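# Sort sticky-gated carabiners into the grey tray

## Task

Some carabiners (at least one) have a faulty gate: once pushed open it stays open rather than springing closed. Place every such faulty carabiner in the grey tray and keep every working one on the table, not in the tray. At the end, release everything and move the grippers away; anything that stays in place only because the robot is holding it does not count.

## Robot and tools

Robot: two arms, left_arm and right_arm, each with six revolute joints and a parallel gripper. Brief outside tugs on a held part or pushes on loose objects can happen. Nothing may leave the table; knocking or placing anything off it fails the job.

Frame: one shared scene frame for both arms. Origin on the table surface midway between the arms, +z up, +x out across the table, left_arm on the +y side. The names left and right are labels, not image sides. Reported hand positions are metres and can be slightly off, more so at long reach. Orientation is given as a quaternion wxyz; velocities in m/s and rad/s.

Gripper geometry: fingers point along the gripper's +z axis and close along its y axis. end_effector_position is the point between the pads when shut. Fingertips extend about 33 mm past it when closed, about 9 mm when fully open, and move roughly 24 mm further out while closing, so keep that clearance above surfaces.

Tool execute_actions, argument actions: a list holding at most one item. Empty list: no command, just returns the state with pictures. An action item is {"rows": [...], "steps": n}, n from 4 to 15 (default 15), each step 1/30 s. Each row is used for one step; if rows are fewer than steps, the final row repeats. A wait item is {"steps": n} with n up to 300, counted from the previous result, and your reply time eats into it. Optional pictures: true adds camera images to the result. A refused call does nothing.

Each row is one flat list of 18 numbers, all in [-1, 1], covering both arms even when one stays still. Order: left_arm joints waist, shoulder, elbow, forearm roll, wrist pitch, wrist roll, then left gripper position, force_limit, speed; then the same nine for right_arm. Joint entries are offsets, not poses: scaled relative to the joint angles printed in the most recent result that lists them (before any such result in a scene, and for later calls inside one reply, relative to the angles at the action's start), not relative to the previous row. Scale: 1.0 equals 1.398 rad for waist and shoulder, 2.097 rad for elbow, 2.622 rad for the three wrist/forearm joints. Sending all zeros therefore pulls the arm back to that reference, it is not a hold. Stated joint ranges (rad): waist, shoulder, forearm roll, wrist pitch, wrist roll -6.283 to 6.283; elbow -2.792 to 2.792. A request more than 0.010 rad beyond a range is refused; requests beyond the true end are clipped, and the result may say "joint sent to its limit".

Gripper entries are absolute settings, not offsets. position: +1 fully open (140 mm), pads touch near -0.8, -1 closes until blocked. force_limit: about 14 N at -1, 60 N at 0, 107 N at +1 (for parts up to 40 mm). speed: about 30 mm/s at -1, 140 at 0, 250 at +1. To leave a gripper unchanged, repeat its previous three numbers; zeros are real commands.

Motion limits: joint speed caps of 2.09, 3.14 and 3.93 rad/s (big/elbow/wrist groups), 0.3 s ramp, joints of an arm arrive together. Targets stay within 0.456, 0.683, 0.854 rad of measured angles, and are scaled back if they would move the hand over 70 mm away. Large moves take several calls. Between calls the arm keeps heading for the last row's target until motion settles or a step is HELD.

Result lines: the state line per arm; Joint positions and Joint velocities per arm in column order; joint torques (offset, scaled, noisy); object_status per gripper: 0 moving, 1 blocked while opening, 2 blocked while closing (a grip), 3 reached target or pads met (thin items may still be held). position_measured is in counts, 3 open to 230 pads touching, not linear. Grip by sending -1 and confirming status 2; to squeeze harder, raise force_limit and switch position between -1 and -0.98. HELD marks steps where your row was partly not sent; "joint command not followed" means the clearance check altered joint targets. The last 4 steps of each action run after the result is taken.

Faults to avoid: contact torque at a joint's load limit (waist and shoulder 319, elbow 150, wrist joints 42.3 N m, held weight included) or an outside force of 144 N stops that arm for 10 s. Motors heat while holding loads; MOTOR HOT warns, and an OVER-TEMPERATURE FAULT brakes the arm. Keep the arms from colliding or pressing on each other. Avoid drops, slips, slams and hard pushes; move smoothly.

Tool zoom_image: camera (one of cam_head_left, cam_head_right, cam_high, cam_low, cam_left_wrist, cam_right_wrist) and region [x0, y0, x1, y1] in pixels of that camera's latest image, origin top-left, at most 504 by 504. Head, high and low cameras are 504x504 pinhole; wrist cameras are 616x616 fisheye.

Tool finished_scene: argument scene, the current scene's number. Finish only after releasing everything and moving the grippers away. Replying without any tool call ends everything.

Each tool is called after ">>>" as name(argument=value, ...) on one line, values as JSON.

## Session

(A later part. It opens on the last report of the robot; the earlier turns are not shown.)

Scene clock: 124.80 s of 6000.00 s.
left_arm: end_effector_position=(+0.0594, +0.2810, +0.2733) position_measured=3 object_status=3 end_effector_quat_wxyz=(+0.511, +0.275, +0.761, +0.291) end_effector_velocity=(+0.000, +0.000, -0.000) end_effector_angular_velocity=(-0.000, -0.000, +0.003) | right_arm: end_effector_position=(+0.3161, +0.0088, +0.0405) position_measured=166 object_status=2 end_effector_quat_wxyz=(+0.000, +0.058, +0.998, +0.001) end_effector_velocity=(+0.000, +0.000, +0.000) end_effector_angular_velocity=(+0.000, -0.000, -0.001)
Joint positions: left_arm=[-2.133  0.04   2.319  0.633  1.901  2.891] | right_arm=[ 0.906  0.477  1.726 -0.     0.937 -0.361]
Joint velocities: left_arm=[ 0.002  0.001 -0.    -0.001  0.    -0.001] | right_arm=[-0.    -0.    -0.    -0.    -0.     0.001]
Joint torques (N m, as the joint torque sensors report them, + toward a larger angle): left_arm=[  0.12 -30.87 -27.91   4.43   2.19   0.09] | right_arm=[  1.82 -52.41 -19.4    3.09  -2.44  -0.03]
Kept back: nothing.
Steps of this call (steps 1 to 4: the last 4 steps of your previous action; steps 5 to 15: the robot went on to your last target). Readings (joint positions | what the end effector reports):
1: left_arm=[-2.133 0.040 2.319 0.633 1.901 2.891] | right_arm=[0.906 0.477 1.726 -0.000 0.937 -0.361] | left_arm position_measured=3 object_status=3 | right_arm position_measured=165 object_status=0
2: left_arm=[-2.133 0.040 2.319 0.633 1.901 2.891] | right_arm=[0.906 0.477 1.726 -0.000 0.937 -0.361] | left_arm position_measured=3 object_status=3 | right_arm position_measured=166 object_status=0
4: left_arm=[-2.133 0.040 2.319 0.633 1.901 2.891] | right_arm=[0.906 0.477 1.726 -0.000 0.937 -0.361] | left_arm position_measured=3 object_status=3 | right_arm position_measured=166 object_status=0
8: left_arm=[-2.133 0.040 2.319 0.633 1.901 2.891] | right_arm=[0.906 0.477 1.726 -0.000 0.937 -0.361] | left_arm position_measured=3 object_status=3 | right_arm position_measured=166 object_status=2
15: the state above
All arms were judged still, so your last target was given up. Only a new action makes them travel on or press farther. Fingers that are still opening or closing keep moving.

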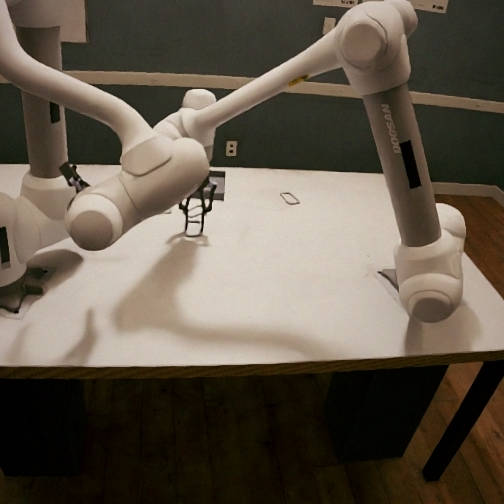

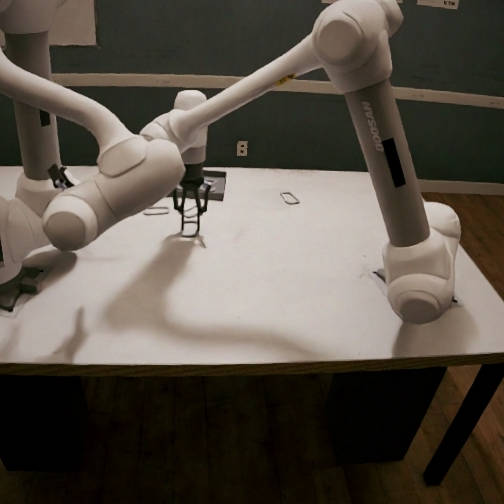

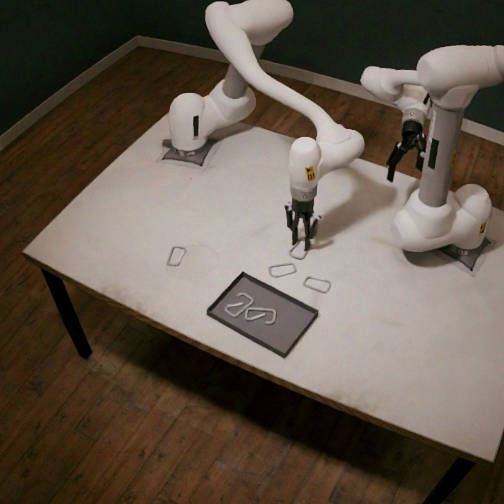

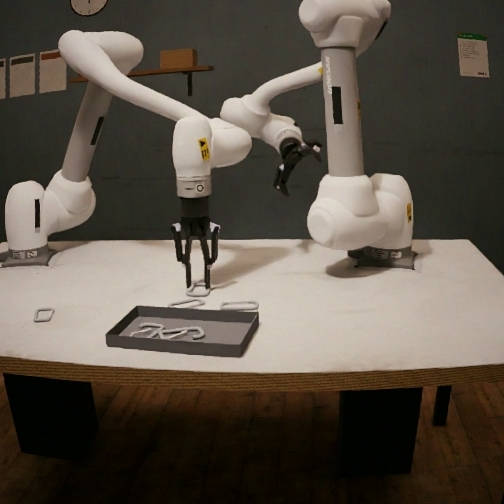

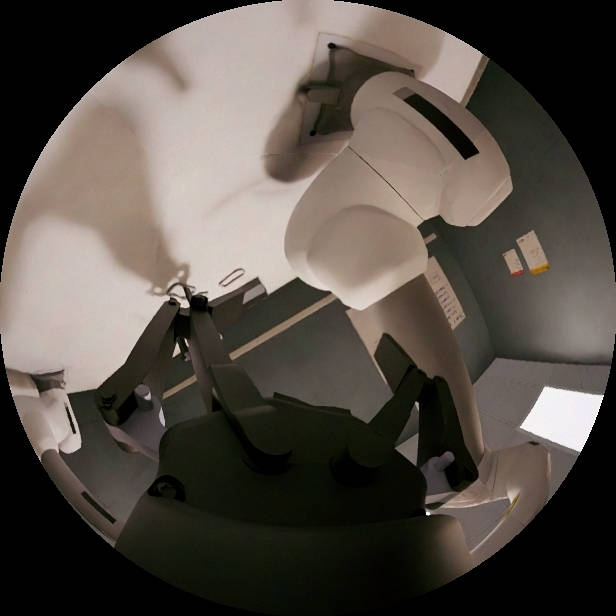

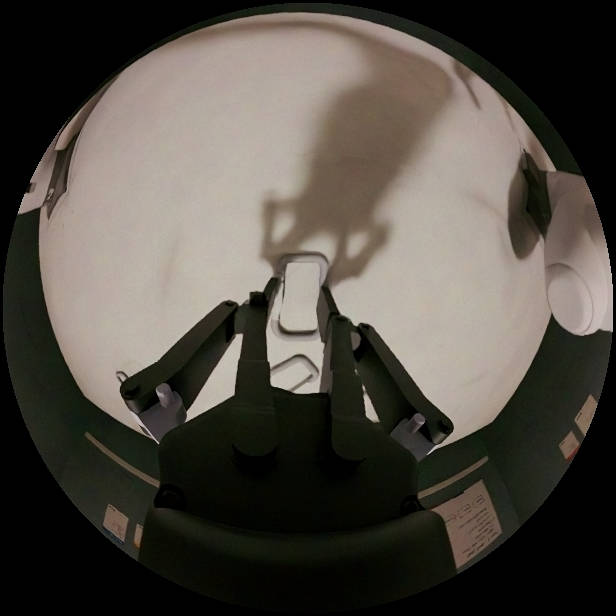

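>>> execute_actions(actions=[{"rows":[[0,0,0,0,0,0,1,0,0,0,0,0,0,0,0,0.1,-0.5,0],[0,0,0,0,0,0,1,0,0,0,0,0,0,0,0,0.1,-0.5,0],[0,0,0,0,0,0,1,0,0,0,0,0,0,0,0,0.1,-0.5,0],[0,0,0,0,0,0,1,0,0,0,0,0,0,0,0,0.1,-0.5,0],[0,0,0,0,0,0,1,0,0,0,0,0,0,0,0,0.1,-0.5,0],[0,0,0,0,0,0,1,0,0,-0.0046,0.0018,-0.0017,0,0.0004,0.032,0.1,-0.5,0]],"steps":15}])

>>> execute_actions(actions=[{"steps":6}], pictures=true)

>>> zoom_image(camera="cam_right_wrist", region=[200,200,400,400])

Scene clock: 125.50 s of 6000.00 s.
left_arm: end_effector_position=(+0.0594, +0.2810, +0.2733) position_measured=3 object_status=3 end_effector_quat_wxyz=(+0.511, +0.275, +0.761, +0.291) end_effector_velocity=(+0.000, -0.000, -0.000) end_effector_angular_velocity=(+0.000, -0.001, +0.001) | right_arm: end_effector_position=(+0.3204, +0.0084, +0.0403) position_measured=117 object_status=0 end_effector_quat_wxyz=(+0.000, +0.097, +0.995, +0.001) end_effector_velocity=(+0.013, -0.002, +0.000) end_effector_angular_velocity=(+0.001, +0.000, -0.216)
Joint positions: left_arm=[-2.133  0.04   2.319  0.633  1.901  2.891] | right_arm=[ 0.901  0.479  1.723 -0.     0.938 -0.287]
Joint velocities: left_arm=[ 0.001  0.002 -0.     0.     0.    -0.001] | right_arm=[-0.017  0.005 -0.009  0.     0.003  0.199]
Joint torques (N m, as the joint torque sensors report them, + toward a larger angle): left_arm=[ -0.14 -31.01 -28.02   4.34   2.23   0.  ] | right_arm=[  4.55 -81.37 -31.34   3.46  -0.05  -0.37]
Steps of this call (steps 1 to 10: nothing new was sent; steps 11 to 21: the first 11 steps of this action). Readings (joint positions | what the end effector reports):
11: left_arm=[-2.133 0.040 2.319 0.633 1.901 2.891] | right_arm=[0.906 0.477 1.726 -0.000 0.937 -0.361] | left_arm position_measured=3 object_status=3 | right_arm position_measured=166 object_status=0
12: left_arm=[-2.133 0.040 2.319 0.633 1.901 2.891] | right_arm=[0.906 0.477 1.726 -0.000 0.937 -0.361] | left_arm position_measured=3 object_status=3 | right_arm position_measured=166 object_status=0
14: left_arm=[-2.133 0.040 2.319 0.633 1.901 2.891] | right_arm=[0.906 0.477 1.726 -0.000 0.937 -0.361] | left_arm position_measured=3 object_status=3 | right_arm position_measured=148 object_status=0
18: left_arm=[-2.133 0.040 2.319 0.633 1.901 2.891] | right_arm=[0.905 0.478 1.725 -0.000 0.937 -0.335] | left_arm position_measured=3 object_status=3 | right_arm position_measured=119 object_status=0
21: the state above

Scene clock: 125.70 s of 6000.00 s.
left_arm: end_effector_position=(+0.0594, +0.2810, +0.2733) position_measured=3 object_status=3 end_effector_quat_wxyz=(+0.511, +0.275, +0.761, +0.291) end_effector_velocity=(-0.001, +0.000, -0.000) end_effector_angular_velocity=(+0.002, -0.000, -0.002) | right_arm: end_effector_position=(+0.3211, +0.0083, +0.0403) position_measured=117 object_status=3 end_effector_quat_wxyz=(+0.000, +0.102, +0.995, +0.001) end_effector_velocity=(+0.001, +0.000, +0.000) end_effector_angular_velocity=(+0.001, -0.000, -0.008)
Joint positions: left_arm=[-2.133  0.04   2.319  0.633  1.901  2.891] | right_arm=[ 0.9    0.479  1.722 -0.     0.938 -0.277]
Joint velocities: left_arm=[-0.002  0.001  0.    -0.001 -0.     0.001] | right_arm=[-0.001 -0.    -0.001 -0.     0.     0.007]
Joint torques (N m, as the joint torque sensors report them, + toward a larger angle): left_arm=[ -0.56 -30.4  -27.87   4.26   2.17   0.  ] | right_arm=[  3.45 -83.63 -31.65   3.27  -0.08  -0.28]
Kept back: nothing.
Steps of this call (steps 1 to 4: the last 4 steps of your previous action; steps 5 to 6: the robot went on to your last target). Readings (joint positions | what the end effector reports):
1: left_arm=[-2.133 0.040 2.319 0.633 1.901 2.891] | right_arm=[0.900 0.479 1.723 -0.000 0.938 -0.283] | left_arm position_measured=3 object_status=3 | right_arm position_measured=117 object_status=0
2: left_arm=[-2.133 0.040 2.319 0.633 1.901 2.891] | right_arm=[0.900 0.479 1.722 -0.000 0.938 -0.280] | left_arm position_measured=3 object_status=3 | right_arm position_measured=117 object_status=0
4: left_arm=[-2.133 0.040 2.319 0.633 1.901 2.891] | right_arm=[0.900 0.479 1.722 -0.000 0.938 -0.278] | left_arm position_measured=3 object_status=3 | right_arm position_measured=117 object_status=3
6: the state above

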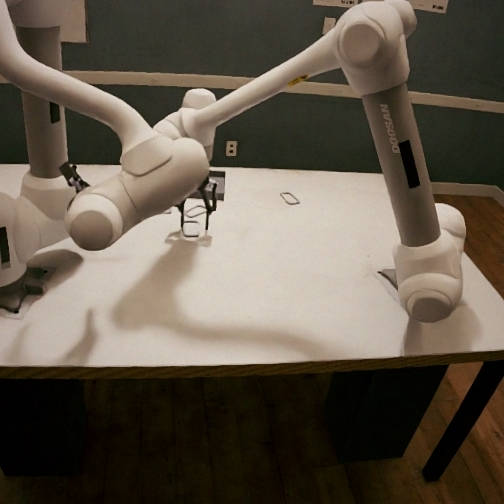

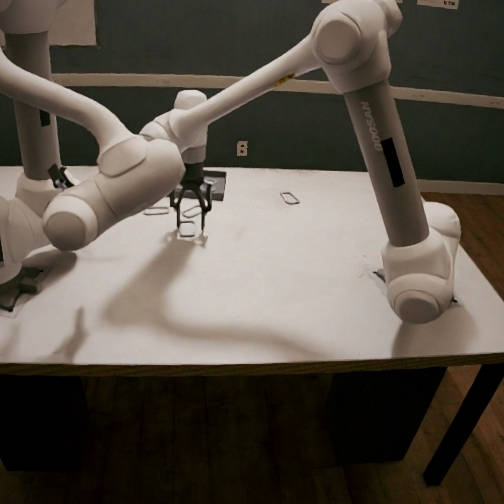

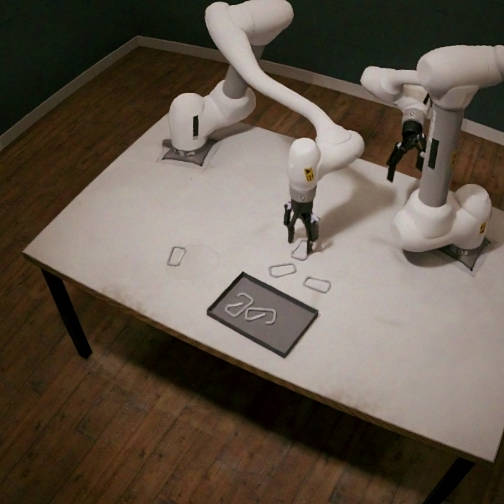

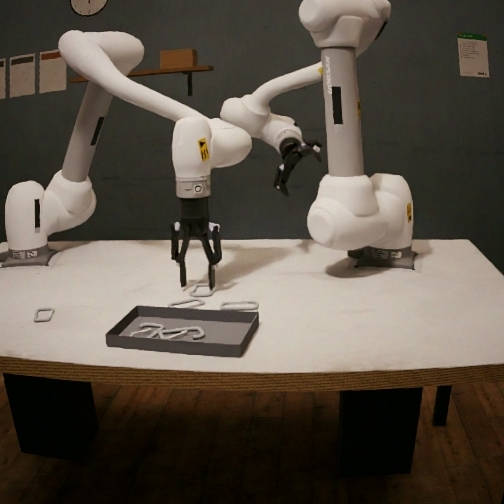

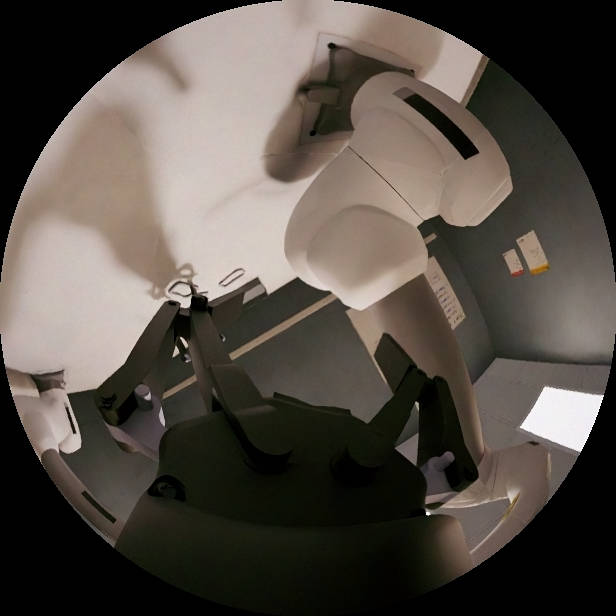

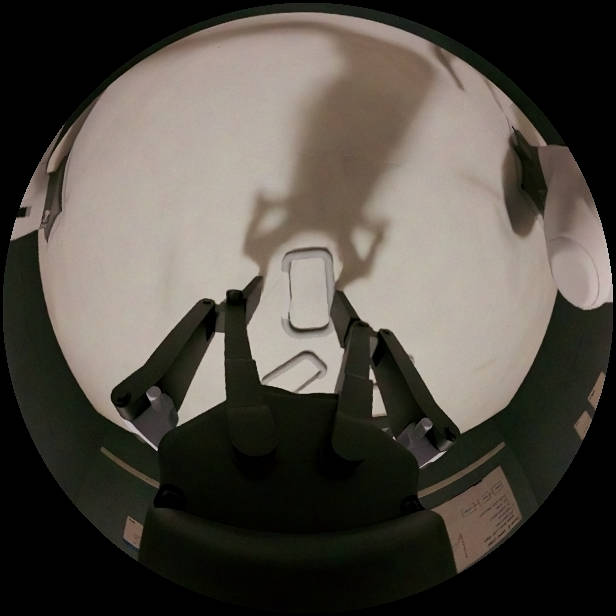

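Region (200, 200, 400, 400) of cam_right_wrist's 616x616 image, scaled by 2.520, with more detail than that image has.

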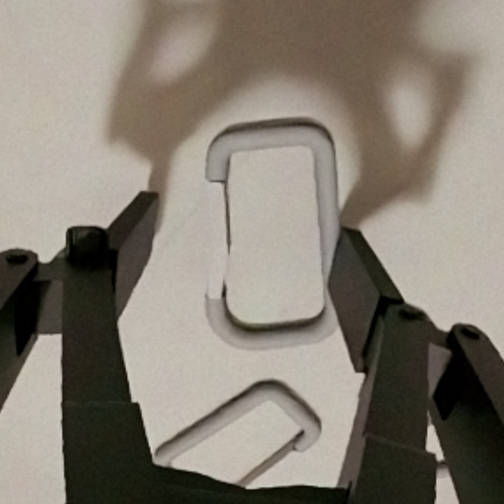

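>>> execute_actions(actions=[{"rows":[[0,0,0,0,0,0,1,0,0,0,0,0,0,0,0,-0.55,-0.5,-0.2]],"steps":15}])

>>> execute_actions(actions=[{"steps":12}], pictures=true)

>>> zoom_image(camera="cam_right_wrist", region=[200,200,400,400])

Scene clock: 126.17 s of 6000.00 s.
left_arm: end_effector_position=(+0.0594, +0.2810, +0.2733) position_measured=3 object_status=3 end_effector_quat_wxyz=(+0.511, +0.275, +0.761, +0.291) end_effector_velocity=(+0.000, +0.000, +0.000) end_effector_angular_velocity=(+0.001, +0.001, -0.000) | right_arm: end_effector_position=(+0.3212, +0.0084, +0.0403) position_measured=176 object_status=0 end_effector_quat_wxyz=(+0.000, +0.102, +0.995, +0.001) end_effector_velocity=(-0.001, -0.002, -0.001) end_effector_angular_velocity=(-0.002, +0.002, +0.001)
Joint positions: left_arm=[-2.133  0.04   2.319  0.633  1.901  2.891] | right_arm=[ 0.9    0.48   1.722 -0.     0.938 -0.277]
Joint velocities: left_arm=[ 0.    -0.001 -0.    -0.     0.     0.001] | right_arm=[-0.    -0.     0.003  0.001  0.    -0.002]
Joint torques (N m, as the joint torque sensors report them, + toward a larger angle): left_arm=[ -0.56 -30.4  -27.78   4.32   2.33   0.03] | right_arm=[  4.17 -82.2  -31.67   3.61  -0.07  -0.23]
Steps of this call (steps 1 to 3: the robot went on to your last target; steps 4 to 14: the first 11 steps of this action). Readings (joint positions | what the end effector reports):
4: left_arm=[-2.133 0.040 2.319 0.633 1.901 2.891] | right_arm=[0.900 0.480 1.722 -0.000 0.938 -0.277] | left_arm position_measured=3 object_status=3 | right_arm position_measured=117 object_status=0
5: left_arm=[-2.133 0.040 2.319 0.633 1.901 2.891] | right_arm=[0.900 0.480 1.722 -0.000 0.938 -0.277] | left_arm position_measured=3 object_status=3 | right_arm position_measured=119 object_status=0
7: left_arm=[-2.133 0.040 2.319 0.633 1.901 2.891] | right_arm=[0.900 0.480 1.722 -0.000 0.938 -0.277] | left_arm position_measured=3 object_status=3 | right_arm position_measured=132 object_status=0
11: left_arm=[-2.133 0.040 2.319 0.633 1.901 2.891] | right_arm=[0.900 0.480 1.722 -0.000 0.938 -0.277] | left_arm position_measured=3 object_status=3 | right_arm position_measured=157 object_status=0
14: the state above

Scene clock: 126.57 s of 6000.00 s.
left_arm: end_effector_position=(+0.0594, +0.2810, +0.2733) position_measured=3 object_status=3 end_effector_quat_wxyz=(+0.511, +0.275, +0.761, +0.291) end_effector_velocity=(+0.000, +0.000, +0.000) end_effector_angular_velocity=(-0.000, -0.000, +0.002) | right_arm: end_effector_position=(+0.3211, +0.0083, +0.0403) position_measured=199 object_status=3 end_effector_quat_wxyz=(+0.000, +0.102, +0.995, +0.001) end_effector_velocity=(+0.000, -0.000, -0.001) end_effector_angular_velocity=(-0.002, +0.001, +0.000)
Joint positions: left_arm=[-2.133  0.04   2.319  0.633  1.901  2.891] | right_arm=[ 0.9    0.48   1.722 -0.     0.938 -0.277]
Joint velocities: left_arm=[ 0.002  0.     0.     0.     0.    -0.   ] | right_arm=[-0.     0.002  0.     0.    -0.    -0.001]
Joint torques (N m, as the joint torque sensors report them, + toward a larger angle): left_arm=[  0.12 -31.43 -28.05   4.35   2.23   0.04] | right_arm=[  3.74 -81.24 -31.7    3.63  -0.42  -0.19]
Kept back: nothing.
Steps of this call (steps 1 to 4: the last 4 steps of your previous action; steps 5 to 12: the robot went on to your last target). Readings (joint positions | what the end effector reports):
1: left_arm=[-2.133 0.040 2.319 0.633 1.901 2.891] | right_arm=[0.900 0.480 1.722 -0.000 0.938 -0.277] | left_arm position_measured=3 object_status=3 | right_arm position_measured=183 object_status=0
2: left_arm=[-2.133 0.040 2.319 0.633 1.901 2.891] | right_arm=[0.900 0.480 1.722 -0.000 0.938 -0.277] | left_arm position_measured=3 object_status=3 | right_arm position_measured=189 object_status=0
4: left_arm=[-2.133 0.040 2.319 0.633 1.901 2.891] | right_arm=[0.900 0.480 1.722 -0.000 0.938 -0.277] | left_arm position_measured=3 object_status=3 | right_arm position_measured=199 object_status=0
8: left_arm=[-2.133 0.040 2.319 0.633 1.901 2.891] | right_arm=[0.900 0.480 1.722 -0.000 0.938 -0.277] | left_arm position_measured=3 object_status=3 | right_arm position_measured=199 object_status=0
12: the state above

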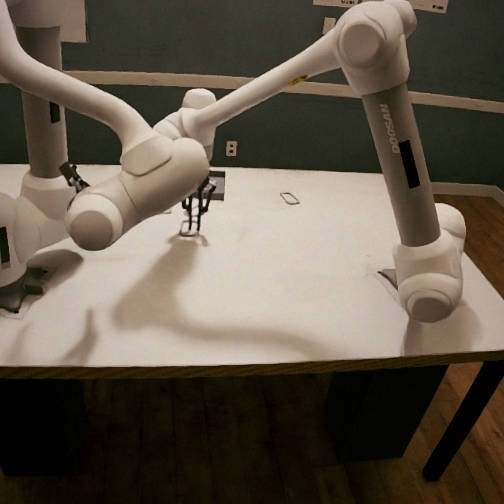

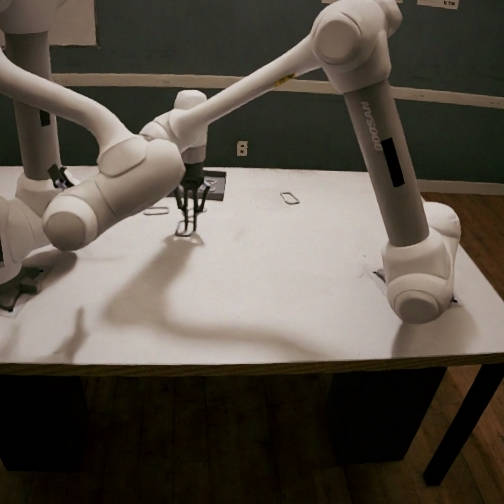

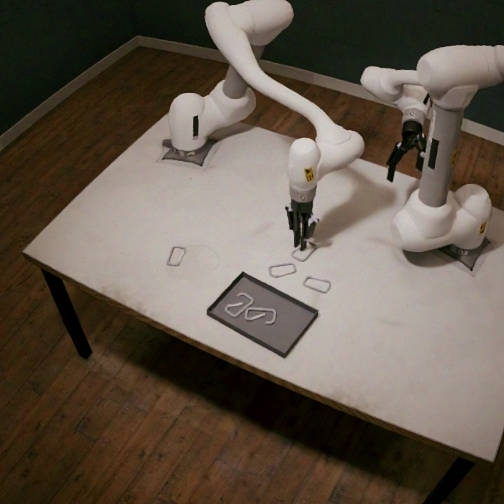

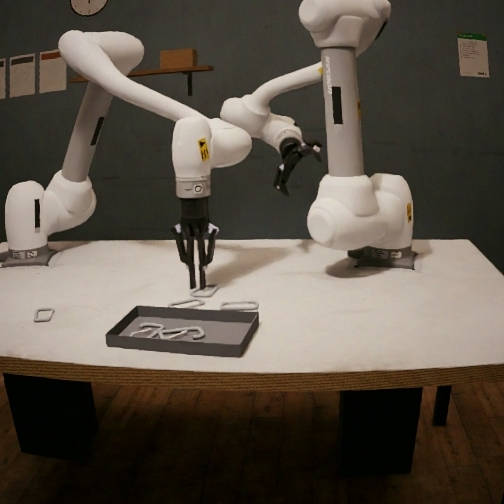

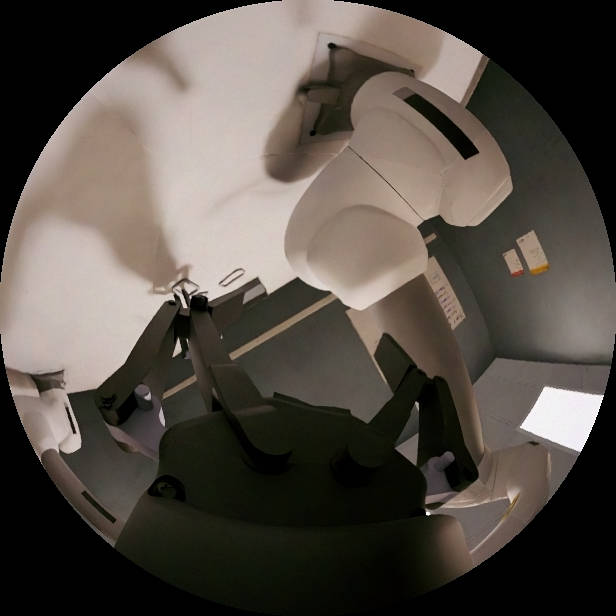

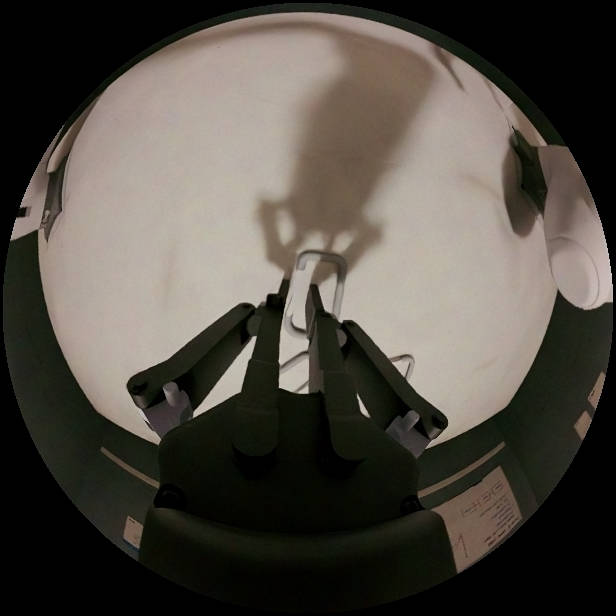

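Region (200, 200, 400, 400) of cam_right_wrist's 616x616 image, scaled by 2.520, with more detail than that image has.

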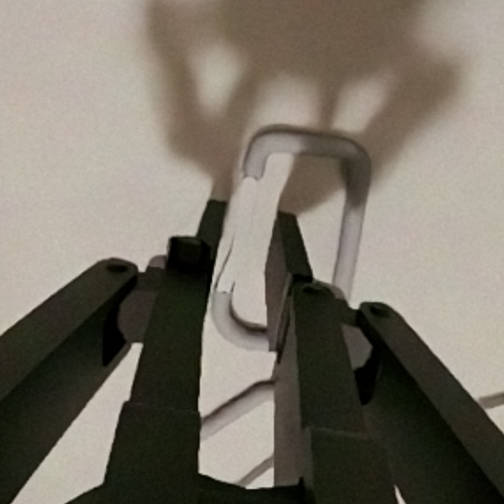

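>>> execute_actions(actions=[{"rows":[[0,0,0,0,0,0,1,0,0,0,-0.013,-0.007,0,0.0125,0,-0.55,-0.5,0],[0,0,0,0,0,0,1,0,0,0,-0.013,-0.007,0,0.0125,0,-0.55,-0.5,0],[0,0,0,0,0,0,1,0,0,0,-0.013,-0.007,0,0.0125,0,-0.55,-0.5,0],[0,0,0,0,0,0,1,0,0,0,-0.013,-0.007,0,0.0125,0,-0.55,-0.5,0],[0,0,0,0,0,0,1,0,0,0,-0.013,-0.007,0,0.0125,0,-0.55,-0.5,0],[0,0,0,0,0,0,1,0,0,0.005,0.001,-0.019,0,0.016,0.05,0.0,-0.5,0]],"steps":15}])

>>> execute_actions(actions=[{"steps":8}], pictures=true)

>>> zoom_image(camera="cam_right_wrist", region=[200,200,400,400])

Scene clock: 127.20 s of 6000.00 s.
left_arm: end_effector_position=(+0.0594, +0.2810, +0.2733) position_measured=3 object_status=3 end_effector_quat_wxyz=(+0.511, +0.275, +0.761, +0.291) end_effector_velocity=(+0.000, -0.000, +0.000) end_effector_angular_velocity=(-0.001, +0.001, +0.000) | right_arm: end_effector_position=(+0.3220, +0.0189, +0.0578) position_measured=166 object_status=0 end_effector_quat_wxyz=(-0.000, +0.153, +0.988, -0.000) end_effector_velocity=(-0.000, +0.045, -0.009) end_effector_angular_velocity=(-0.016, +0.008, -0.461)
Joint positions: left_arm=[-2.133  0.04   2.319  0.633  1.901  2.891] | right_arm=[ 0.905  0.478  1.687 -0.     0.978 -0.17 ]
Joint velocities: left_arm=[ 0.    -0.001 -0.     0.    -0.    -0.   ] | right_arm=[ 0.028  0.071 -0.095  0.     0.042  0.489]
Joint torques (N m, as the joint torque sensors report them, + toward a larger angle): left_arm=[ -0.06 -30.7  -27.88   4.38   2.17  -0.01] | right_arm=[  2.27 -90.34 -32.04   3.75  -0.37  -0.33]
Steps of this call (steps 1 to 8: the robot went on to your last target; steps 9 to 19: the first 11 steps of this action). Readings (joint positions | what the end effector reports):
9: left_arm=[-2.133 0.040 2.319 0.633 1.901 2.891] | right_arm=[0.900 0.479 1.722 -0.000 0.938 -0.277] | left_arm position_measured=3 object_status=3 | right_arm position_measured=199 object_status=3
10: left_arm=[-2.133 0.040 2.319 0.633 1.901 2.891] | right_arm=[0.900 0.477 1.721 -0.000 0.943 -0.277] | left_arm position_measured=3 object_status=3 | right_arm position_measured=199 object_status=3
12: left_arm=[-2.133 0.040 2.319 0.633 1.901 2.891] | right_arm=[0.900 0.467 1.712 -0.000 0.960 -0.277] | left_arm position_measured=3 object_status=3 | right_arm position_measured=199 object_status=3
16: left_arm=[-2.133 0.040 2.319 0.633 1.901 2.891] | right_arm=[0.901 0.466 1.702 -0.000 0.972 -0.251] | left_arm position_measured=3 object_status=3 | right_arm position_measured=188 object_status=0
19: the state above

Scene clock: 127.47 s of 6000.00 s.
left_arm: end_effector_position=(+0.0594, +0.2810, +0.2733) position_measured=3 object_status=3 end_effector_quat_wxyz=(+0.511, +0.275, +0.761, +0.291) end_effector_velocity=(+0.000, -0.000, +0.000) end_effector_angular_velocity=(-0.000, +0.000, -0.001) | right_arm: end_effector_position=(+0.3220, +0.0210, +0.0575) position_measured=129 object_status=0 end_effector_quat_wxyz=(-0.000, +0.164, +0.987, -0.001) end_effector_velocity=(-0.000, +0.001, +0.001) end_effector_angular_velocity=(+0.001, -0.000, -0.004)
Joint positions: left_arm=[-2.133  0.04   2.319  0.633  1.901  2.891] | right_arm=[ 0.907  0.481  1.683 -0.     0.98  -0.147]
Joint velocities: left_arm=[-0. -0.  0.  0. -0.  0.] | right_arm=[ 0.001 -0.    -0.001  0.     0.     0.005]
Joint torques (N m, as the joint torque sensors report them, + toward a larger angle): left_arm=[ -0.12 -30.32 -27.85   4.31   2.2    0.11] | right_arm=[  4.51 -83.34 -33.17   3.9   -0.25  -0.2 ]
Kept back: nothing.
Steps of this call (steps 1 to 4: the last 4 steps of your previous action; steps 5 to 8: the robot went on to your last target). Readings (joint positions | what the end effector reports):
1: left_arm=[-2.133 0.040 2.319 0.633 1.901 2.891] | right_arm=[0.906 0.479 1.685 -0.000 0.979 -0.158] | left_arm position_measured=3 object_status=3 | right_arm position_measured=158 object_status=0
2: left_arm=[-2.133 0.040 2.319 0.633 1.901 2.891] | right_arm=[0.906 0.480 1.684 -0.000 0.979 -0.152] | left_arm position_measured=3 object_status=3 | right_arm position_measured=151 object_status=0
4: left_arm=[-2.133 0.040 2.319 0.633 1.901 2.891] | right_arm=[0.906 0.481 1.683 -0.000 0.980 -0.148] | left_arm position_measured=3 object_status=3 | right_arm position_measured=135 object_status=0
8: the state above

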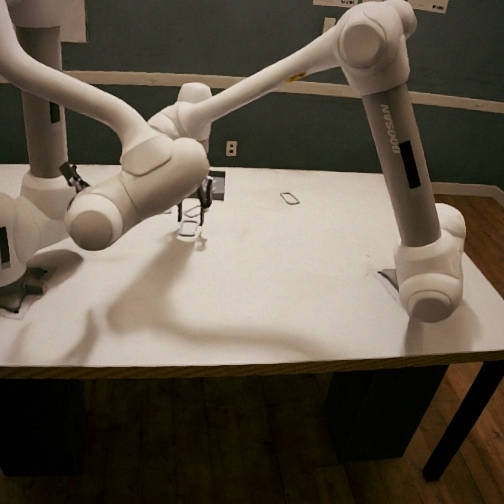

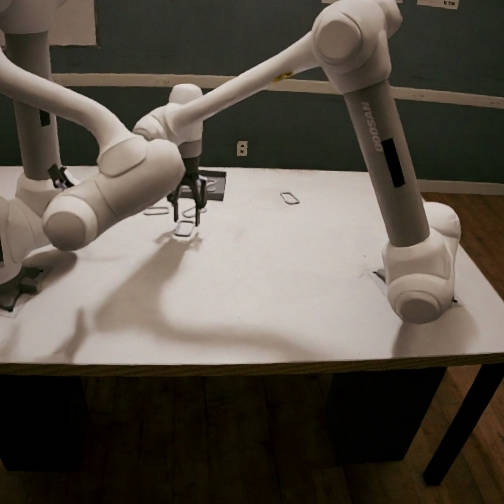

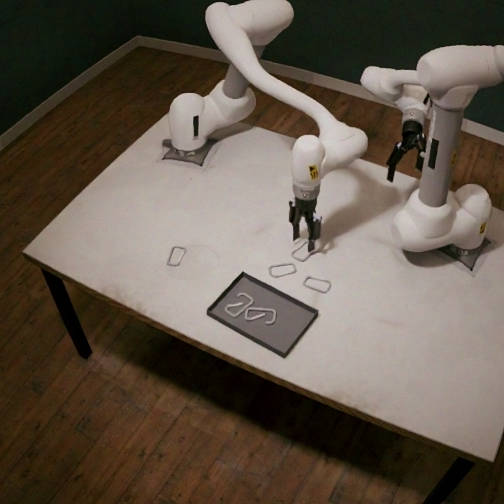

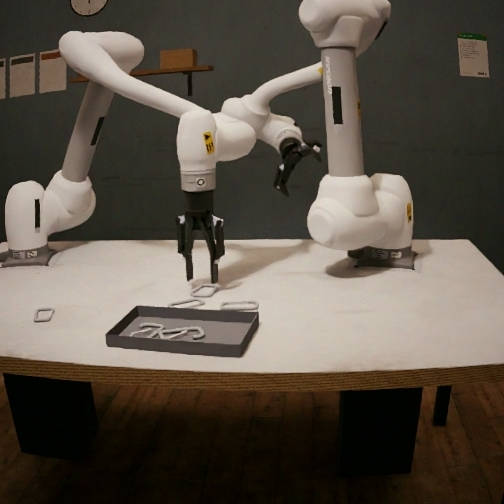

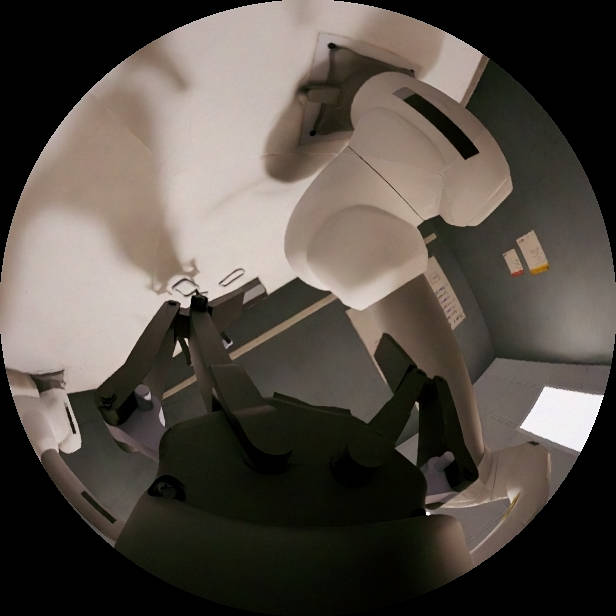

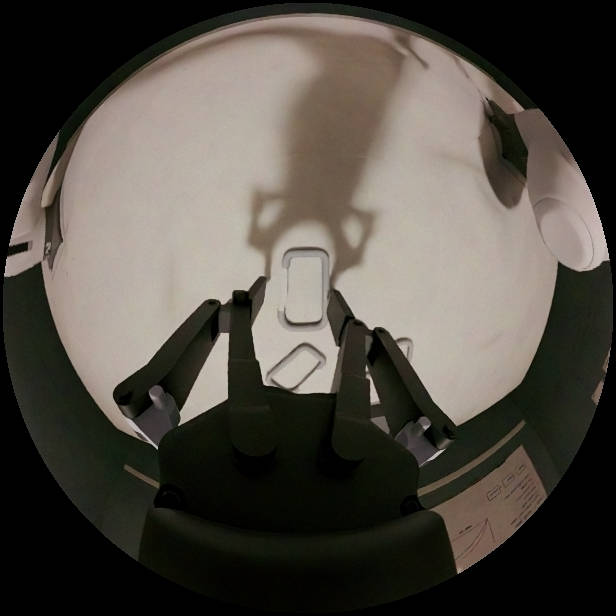

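Region (200, 200, 400, 400) of cam_right_wrist's 616x616 image, scaled by 2.520, with more detail than that image has.

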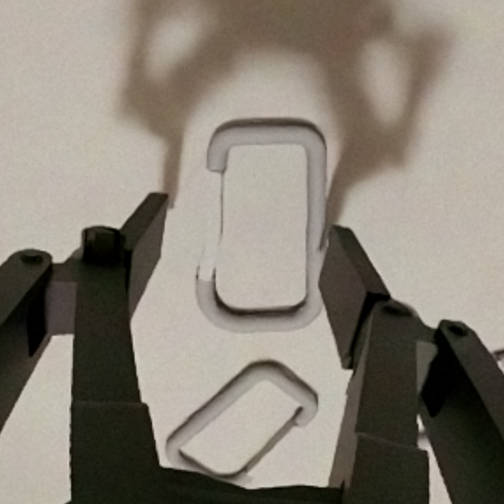

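>>> execute_actions(actions=[{"rows":[[0,0,0,0,0,0,1,0,0,-0.0023,0.0043,-0.0043,0,0.0011,-0.0012,0.0,-0.6,0],[0,0,0,0,0,0,1,0,0,-0.0023,0.0043,-0.0043,0,0.0011,-0.0012,0.0,-0.6,0],[0,0,0,0,0,0,1,0,0,-0.0023,0.0043,-0.0043,0,0.0011,-0.0012,0.0,-0.6,0],[0,0,0,0,0,0,1,0,0,-0.0023,0.0172,0.0029,0,-0.0115,-0.0012,0.0,-0.6,0],[0,0,0,0,0,0,1,0,0,-0.0023,0.0172,0.0029,0,-0.0115,-0.0012,0.0,-0.6,0],[0,0,0,0,0,0,1,0,0,-0.0023,0.0172,0.0029,0,-0.0115,-0.0012,0.0,-0.6,0],[0,0,0,0,0,0,1,0,0,-0.0023,0.0172,0.0029,0,-0.0115,-0.0012,0.0,-0.6,0],[0,0,0,0,0,0,1,0,0,-0.0023,0.0172,0.0029,0,-0.0115,-0.0012,0.0,-0.6,0],[0,0,0,0,0,0,1,0,0,-0.0023,0.0172,0.0029,0,-0.0115,-0.0012,0.0,-0.6,0],[0,0,0,0,0,0,1,0,0,-0.0023,0.0172,0.0029,0,-0.0115,-0.0012,0.0,-0.6,0],[0,0,0,0,0,0,1,0,0,-0.0023,0.0172,0.0029,0,-0.0115,-0.0012,-0.2,-0.6,-0.3]],"steps":15}])

>>> execute_actions(actions=[{"steps":8}], pictures=true)

>>> zoom_image(camera="cam_right_wrist", region=[200,200,400,400])

Scene clock: 128.27 s of 6000.00 s.
left_arm: end_effector_position=(+0.0594, +0.2810, +0.2733) position_measured=3 object_status=3 end_effector_quat_wxyz=(+0.511, +0.275, +0.761, +0.291) end_effector_velocity=(-0.000, -0.000, +0.000) end_effector_angular_velocity=(-0.001, +0.000, -0.001) | right_arm: end_effector_position=(+0.3257, +0.0234, +0.0376) position_measured=129 object_status=0 end_effector_quat_wxyz=(-0.000, +0.164, +0.987, -0.001) end_effector_velocity=(+0.004, +0.007, -0.006) end_effector_angular_velocity=(+0.018, -0.010, +0.000)
Joint positions: left_arm=[-2.133  0.04   2.319  0.633  1.901  2.891] | right_arm=[ 0.904  0.504  1.688 -0.     0.951 -0.15 ]
Joint velocities: left_arm=[-0.001 -0.001  0.     0.    -0.    -0.   ] | right_arm=[-0.001  0.008  0.    -0.    -0.029 -0.001]
Joint torques (N m, as the joint torque sensors report them, + toward a larger angle): left_arm=[ -0.75 -31.09 -27.89   4.34   2.21  -0.03] | right_arm=[  1.24 -78.08 -25.8    2.98   0.52  -0.05]
Steps of this call (steps 1 to 13: the robot went on to your last target; steps 14 to 24: the first 11 steps of this action). Readings (joint positions | what the end effector reports):
14: left_arm=[-2.133 0.040 2.319 0.633 1.901 2.891] | right_arm=[0.907 0.481 1.682 -0.000 0.980 -0.146] | left_arm position_measured=3 object_status=3 | right_arm position_measured=129 object_status=3
15: left_arm=[-2.133 0.040 2.319 0.633 1.901 2.891] | right_arm=[0.906 0.482 1.680 -0.000 0.981 -0.146] | left_arm position_measured=3 object_status=3 | right_arm position_measured=129 object_status=3
17: left_arm=[-2.133 0.040 2.319 0.633 1.901 2.891] | right_arm=[0.905 0.485 1.676 -0.000 0.982 -0.148] | left_arm position_measured=3 object_status=3 | right_arm position_measured=129 object_status=3
21: left_arm=[-2.133 0.040 2.319 0.633 1.901 2.891] | right_arm=[0.904 0.502 1.686 -0.000 0.956 -0.149] | left_arm position_measured=3 object_status=3 | right_arm position_measured=129 object_status=3
24: the state above

Scene clock: 128.53 s of 6000.00 s.
left_arm: end_effector_position=(+0.0594, +0.2810, +0.2733) position_measured=3 object_status=3 end_effector_quat_wxyz=(+0.511, +0.275, +0.761, +0.291) end_effector_velocity=(-0.000, -0.000, +0.000) end_effector_angular_velocity=(+0.001, +0.000, -0.002) | right_arm: end_effector_position=(+0.3259, +0.0235, +0.0371) position_measured=148 object_status=0 end_effector_quat_wxyz=(-0.000, +0.164, +0.987, -0.000) end_effector_velocity=(-0.001, -0.002, -0.003) end_effector_angular_velocity=(-0.004, +0.002, -0.001)
Joint positions: left_arm=[-2.133  0.04   2.319  0.633  1.901  2.891] | right_arm=[ 0.903  0.504  1.688 -0.     0.95  -0.15 ]
Joint velocities: left_arm=[-0.001 -0.    -0.     0.     0.     0.002] | right_arm=[-0.     0.003  0.002  0.    -0.     0.   ]
Joint torques (N m, as the joint torque sensors report them, + toward a larger angle): left_arm=[ -0.15 -31.35 -27.62   4.41   2.2    0.01] | right_arm=[-3.12 -9.34 22.89  1.94  8.6   0.09]
Kept back: nothing.
Steps of this call (steps 1 to 4: the last 4 steps of your previous action; steps 5 to 8: the robot went on to your last target). Readings (joint positions | what the end effector reports):
1: left_arm=[-2.133 0.040 2.319 0.633 1.901 2.891] | right_arm=[0.904 0.504 1.688 -0.000 0.950 -0.150] | left_arm position_measured=3 object_status=3 | right_arm position_measured=130 object_status=0
2: left_arm=[-2.133 0.040 2.319 0.633 1.901 2.891] | right_arm=[0.904 0.504 1.688 -0.000 0.950 -0.150] | left_arm position_measured=3 object_status=3 | right_arm position_measured=136 object_status=0
4: left_arm=[-2.133 0.040 2.319 0.633 1.901 2.891] | right_arm=[0.904 0.504 1.688 -0.000 0.950 -0.150] | left_arm position_measured=3 object_status=3 | right_arm position_measured=148 object_status=0
8: the state above

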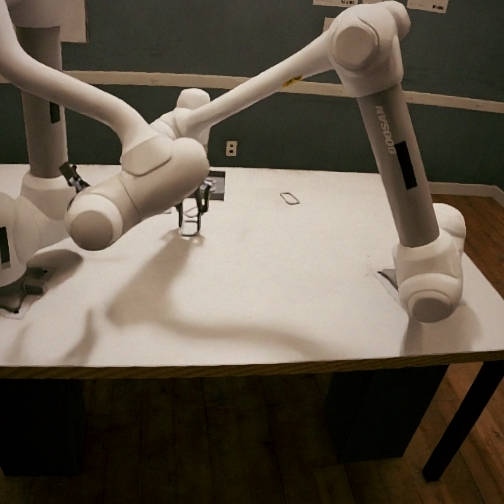

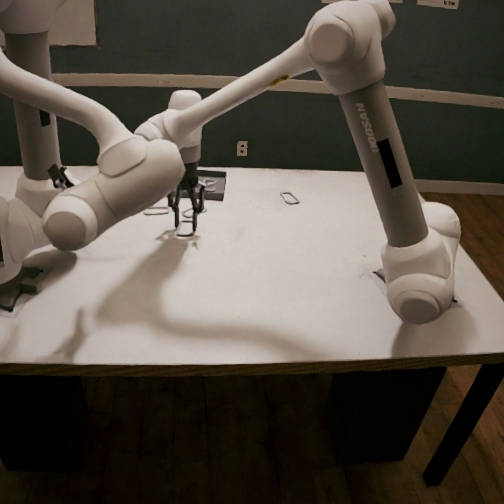

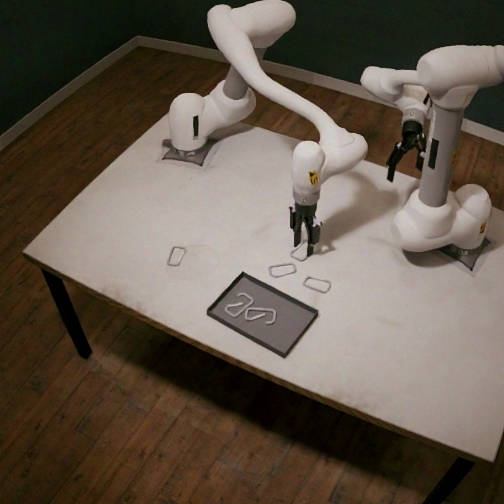

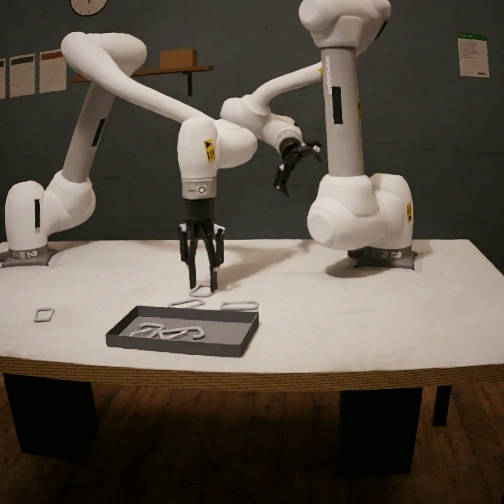

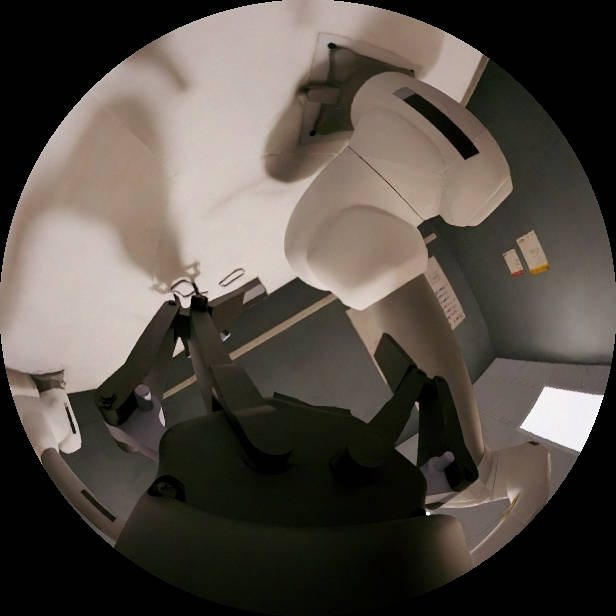

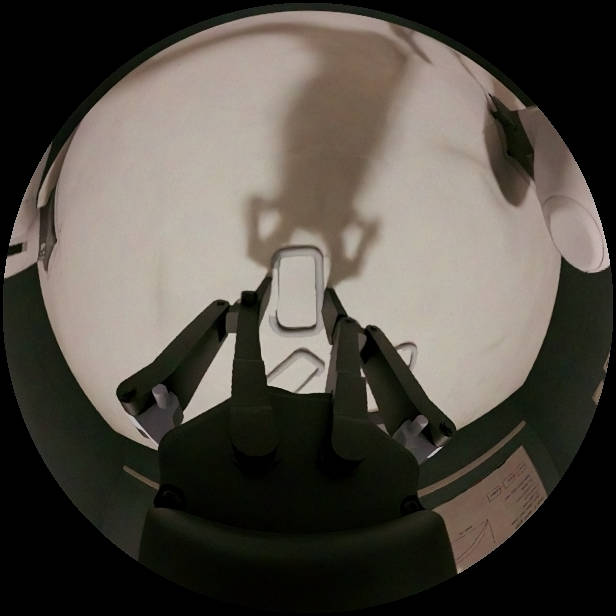

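Region (200, 200, 400, 400) of cam_right_wrist's 616x616 image, scaled by 2.520, with more detail than that image has.

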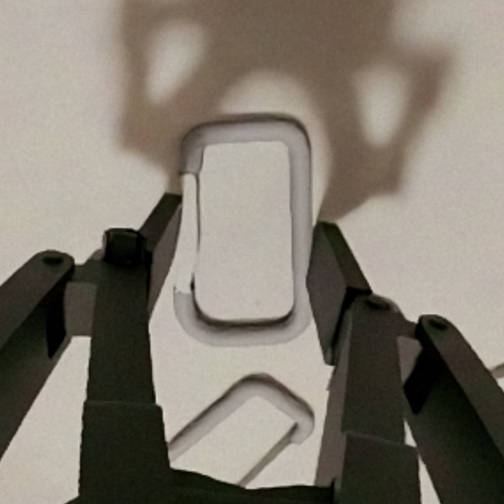

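>>> execute_actions(actions=[{"rows":[[0,0,0,0,0,0,1,0,0,0,-0.0012,-0.0009,0,0.0012,0,-0.2,-0.6,-0.3]],"steps":10}])

>>> zoom_image(camera="cam_low", region=[150,240,260,320])

Scene clock: 128.97 s of 6000.00 s.
left_arm: end_effector_position=(+0.0594, +0.2810, +0.2733) position_measured=3 object_status=3 end_effector_quat_wxyz=(+0.511, +0.275, +0.761, +0.291) end_effector_velocity=(+0.000, -0.000, +0.000) end_effector_angular_velocity=(-0.003, +0.001, -0.000) | right_arm: end_effector_position=(+0.3258, +0.0233, +0.0382) position_measured=148 object_status=2 end_effector_quat_wxyz=(-0.000, +0.164, +0.987, -0.001) end_effector_velocity=(+0.001, +0.002, +0.005) end_effector_angular_velocity=(+0.003, -0.002, -0.000)
Joint positions: left_arm=[-2.133  0.04   2.319  0.633  1.901  2.891] | right_arm=[ 0.903  0.504  1.687 -0.     0.953 -0.15 ]
Joint velocities: left_arm=[ 0.    -0.002  0.     0.001 -0.    -0.001] | right_arm=[-0.    -0.003 -0.005  0.     0.005 -0.   ]
Joint torques (N m, as the joint torque sensors report them, + toward a larger angle): left_arm=[ -0.32 -31.54 -27.85   4.39   2.16   0.05] | right_arm=[  1.55 -37.58   4.97   3.13   5.79  -0.05]
Steps of this call (steps 1 to 7: the robot went on to your last target; steps 8 to 13: the first 6 steps of this action). Readings (joint positions | what the end effector reports):
8: left_arm=[-2.133 0.040 2.319 0.633 1.901 2.891] | right_arm=[0.903 0.505 1.689 -0.000 0.950 -0.150] | left_arm position_measured=3 object_status=3 | right_arm position_measured=148 object_status=2
9: left_arm=[-2.133 0.040 2.319 0.633 1.901 2.891] | right_arm=[0.903 0.505 1.688 -0.000 0.950 -0.150] | left_arm position_measured=3 object_status=3 | right_arm position_measured=148 object_status=2
11: left_arm=[-2.133 0.040 2.319 0.633 1.901 2.891] | right_arm=[0.903 0.504 1.688 -0.000 0.952 -0.150] | left_arm position_measured=3 object_status=3 | right_arm position_measured=148 object_status=2
13: the state above

Region (150, 240, 260, 320) of cam_low's 504x504 image, scaled by 4.582, with more detail than that image has; it fills the top 367 rows of this view, and the rest is white.

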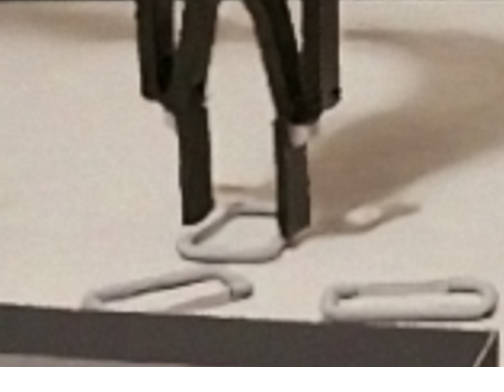

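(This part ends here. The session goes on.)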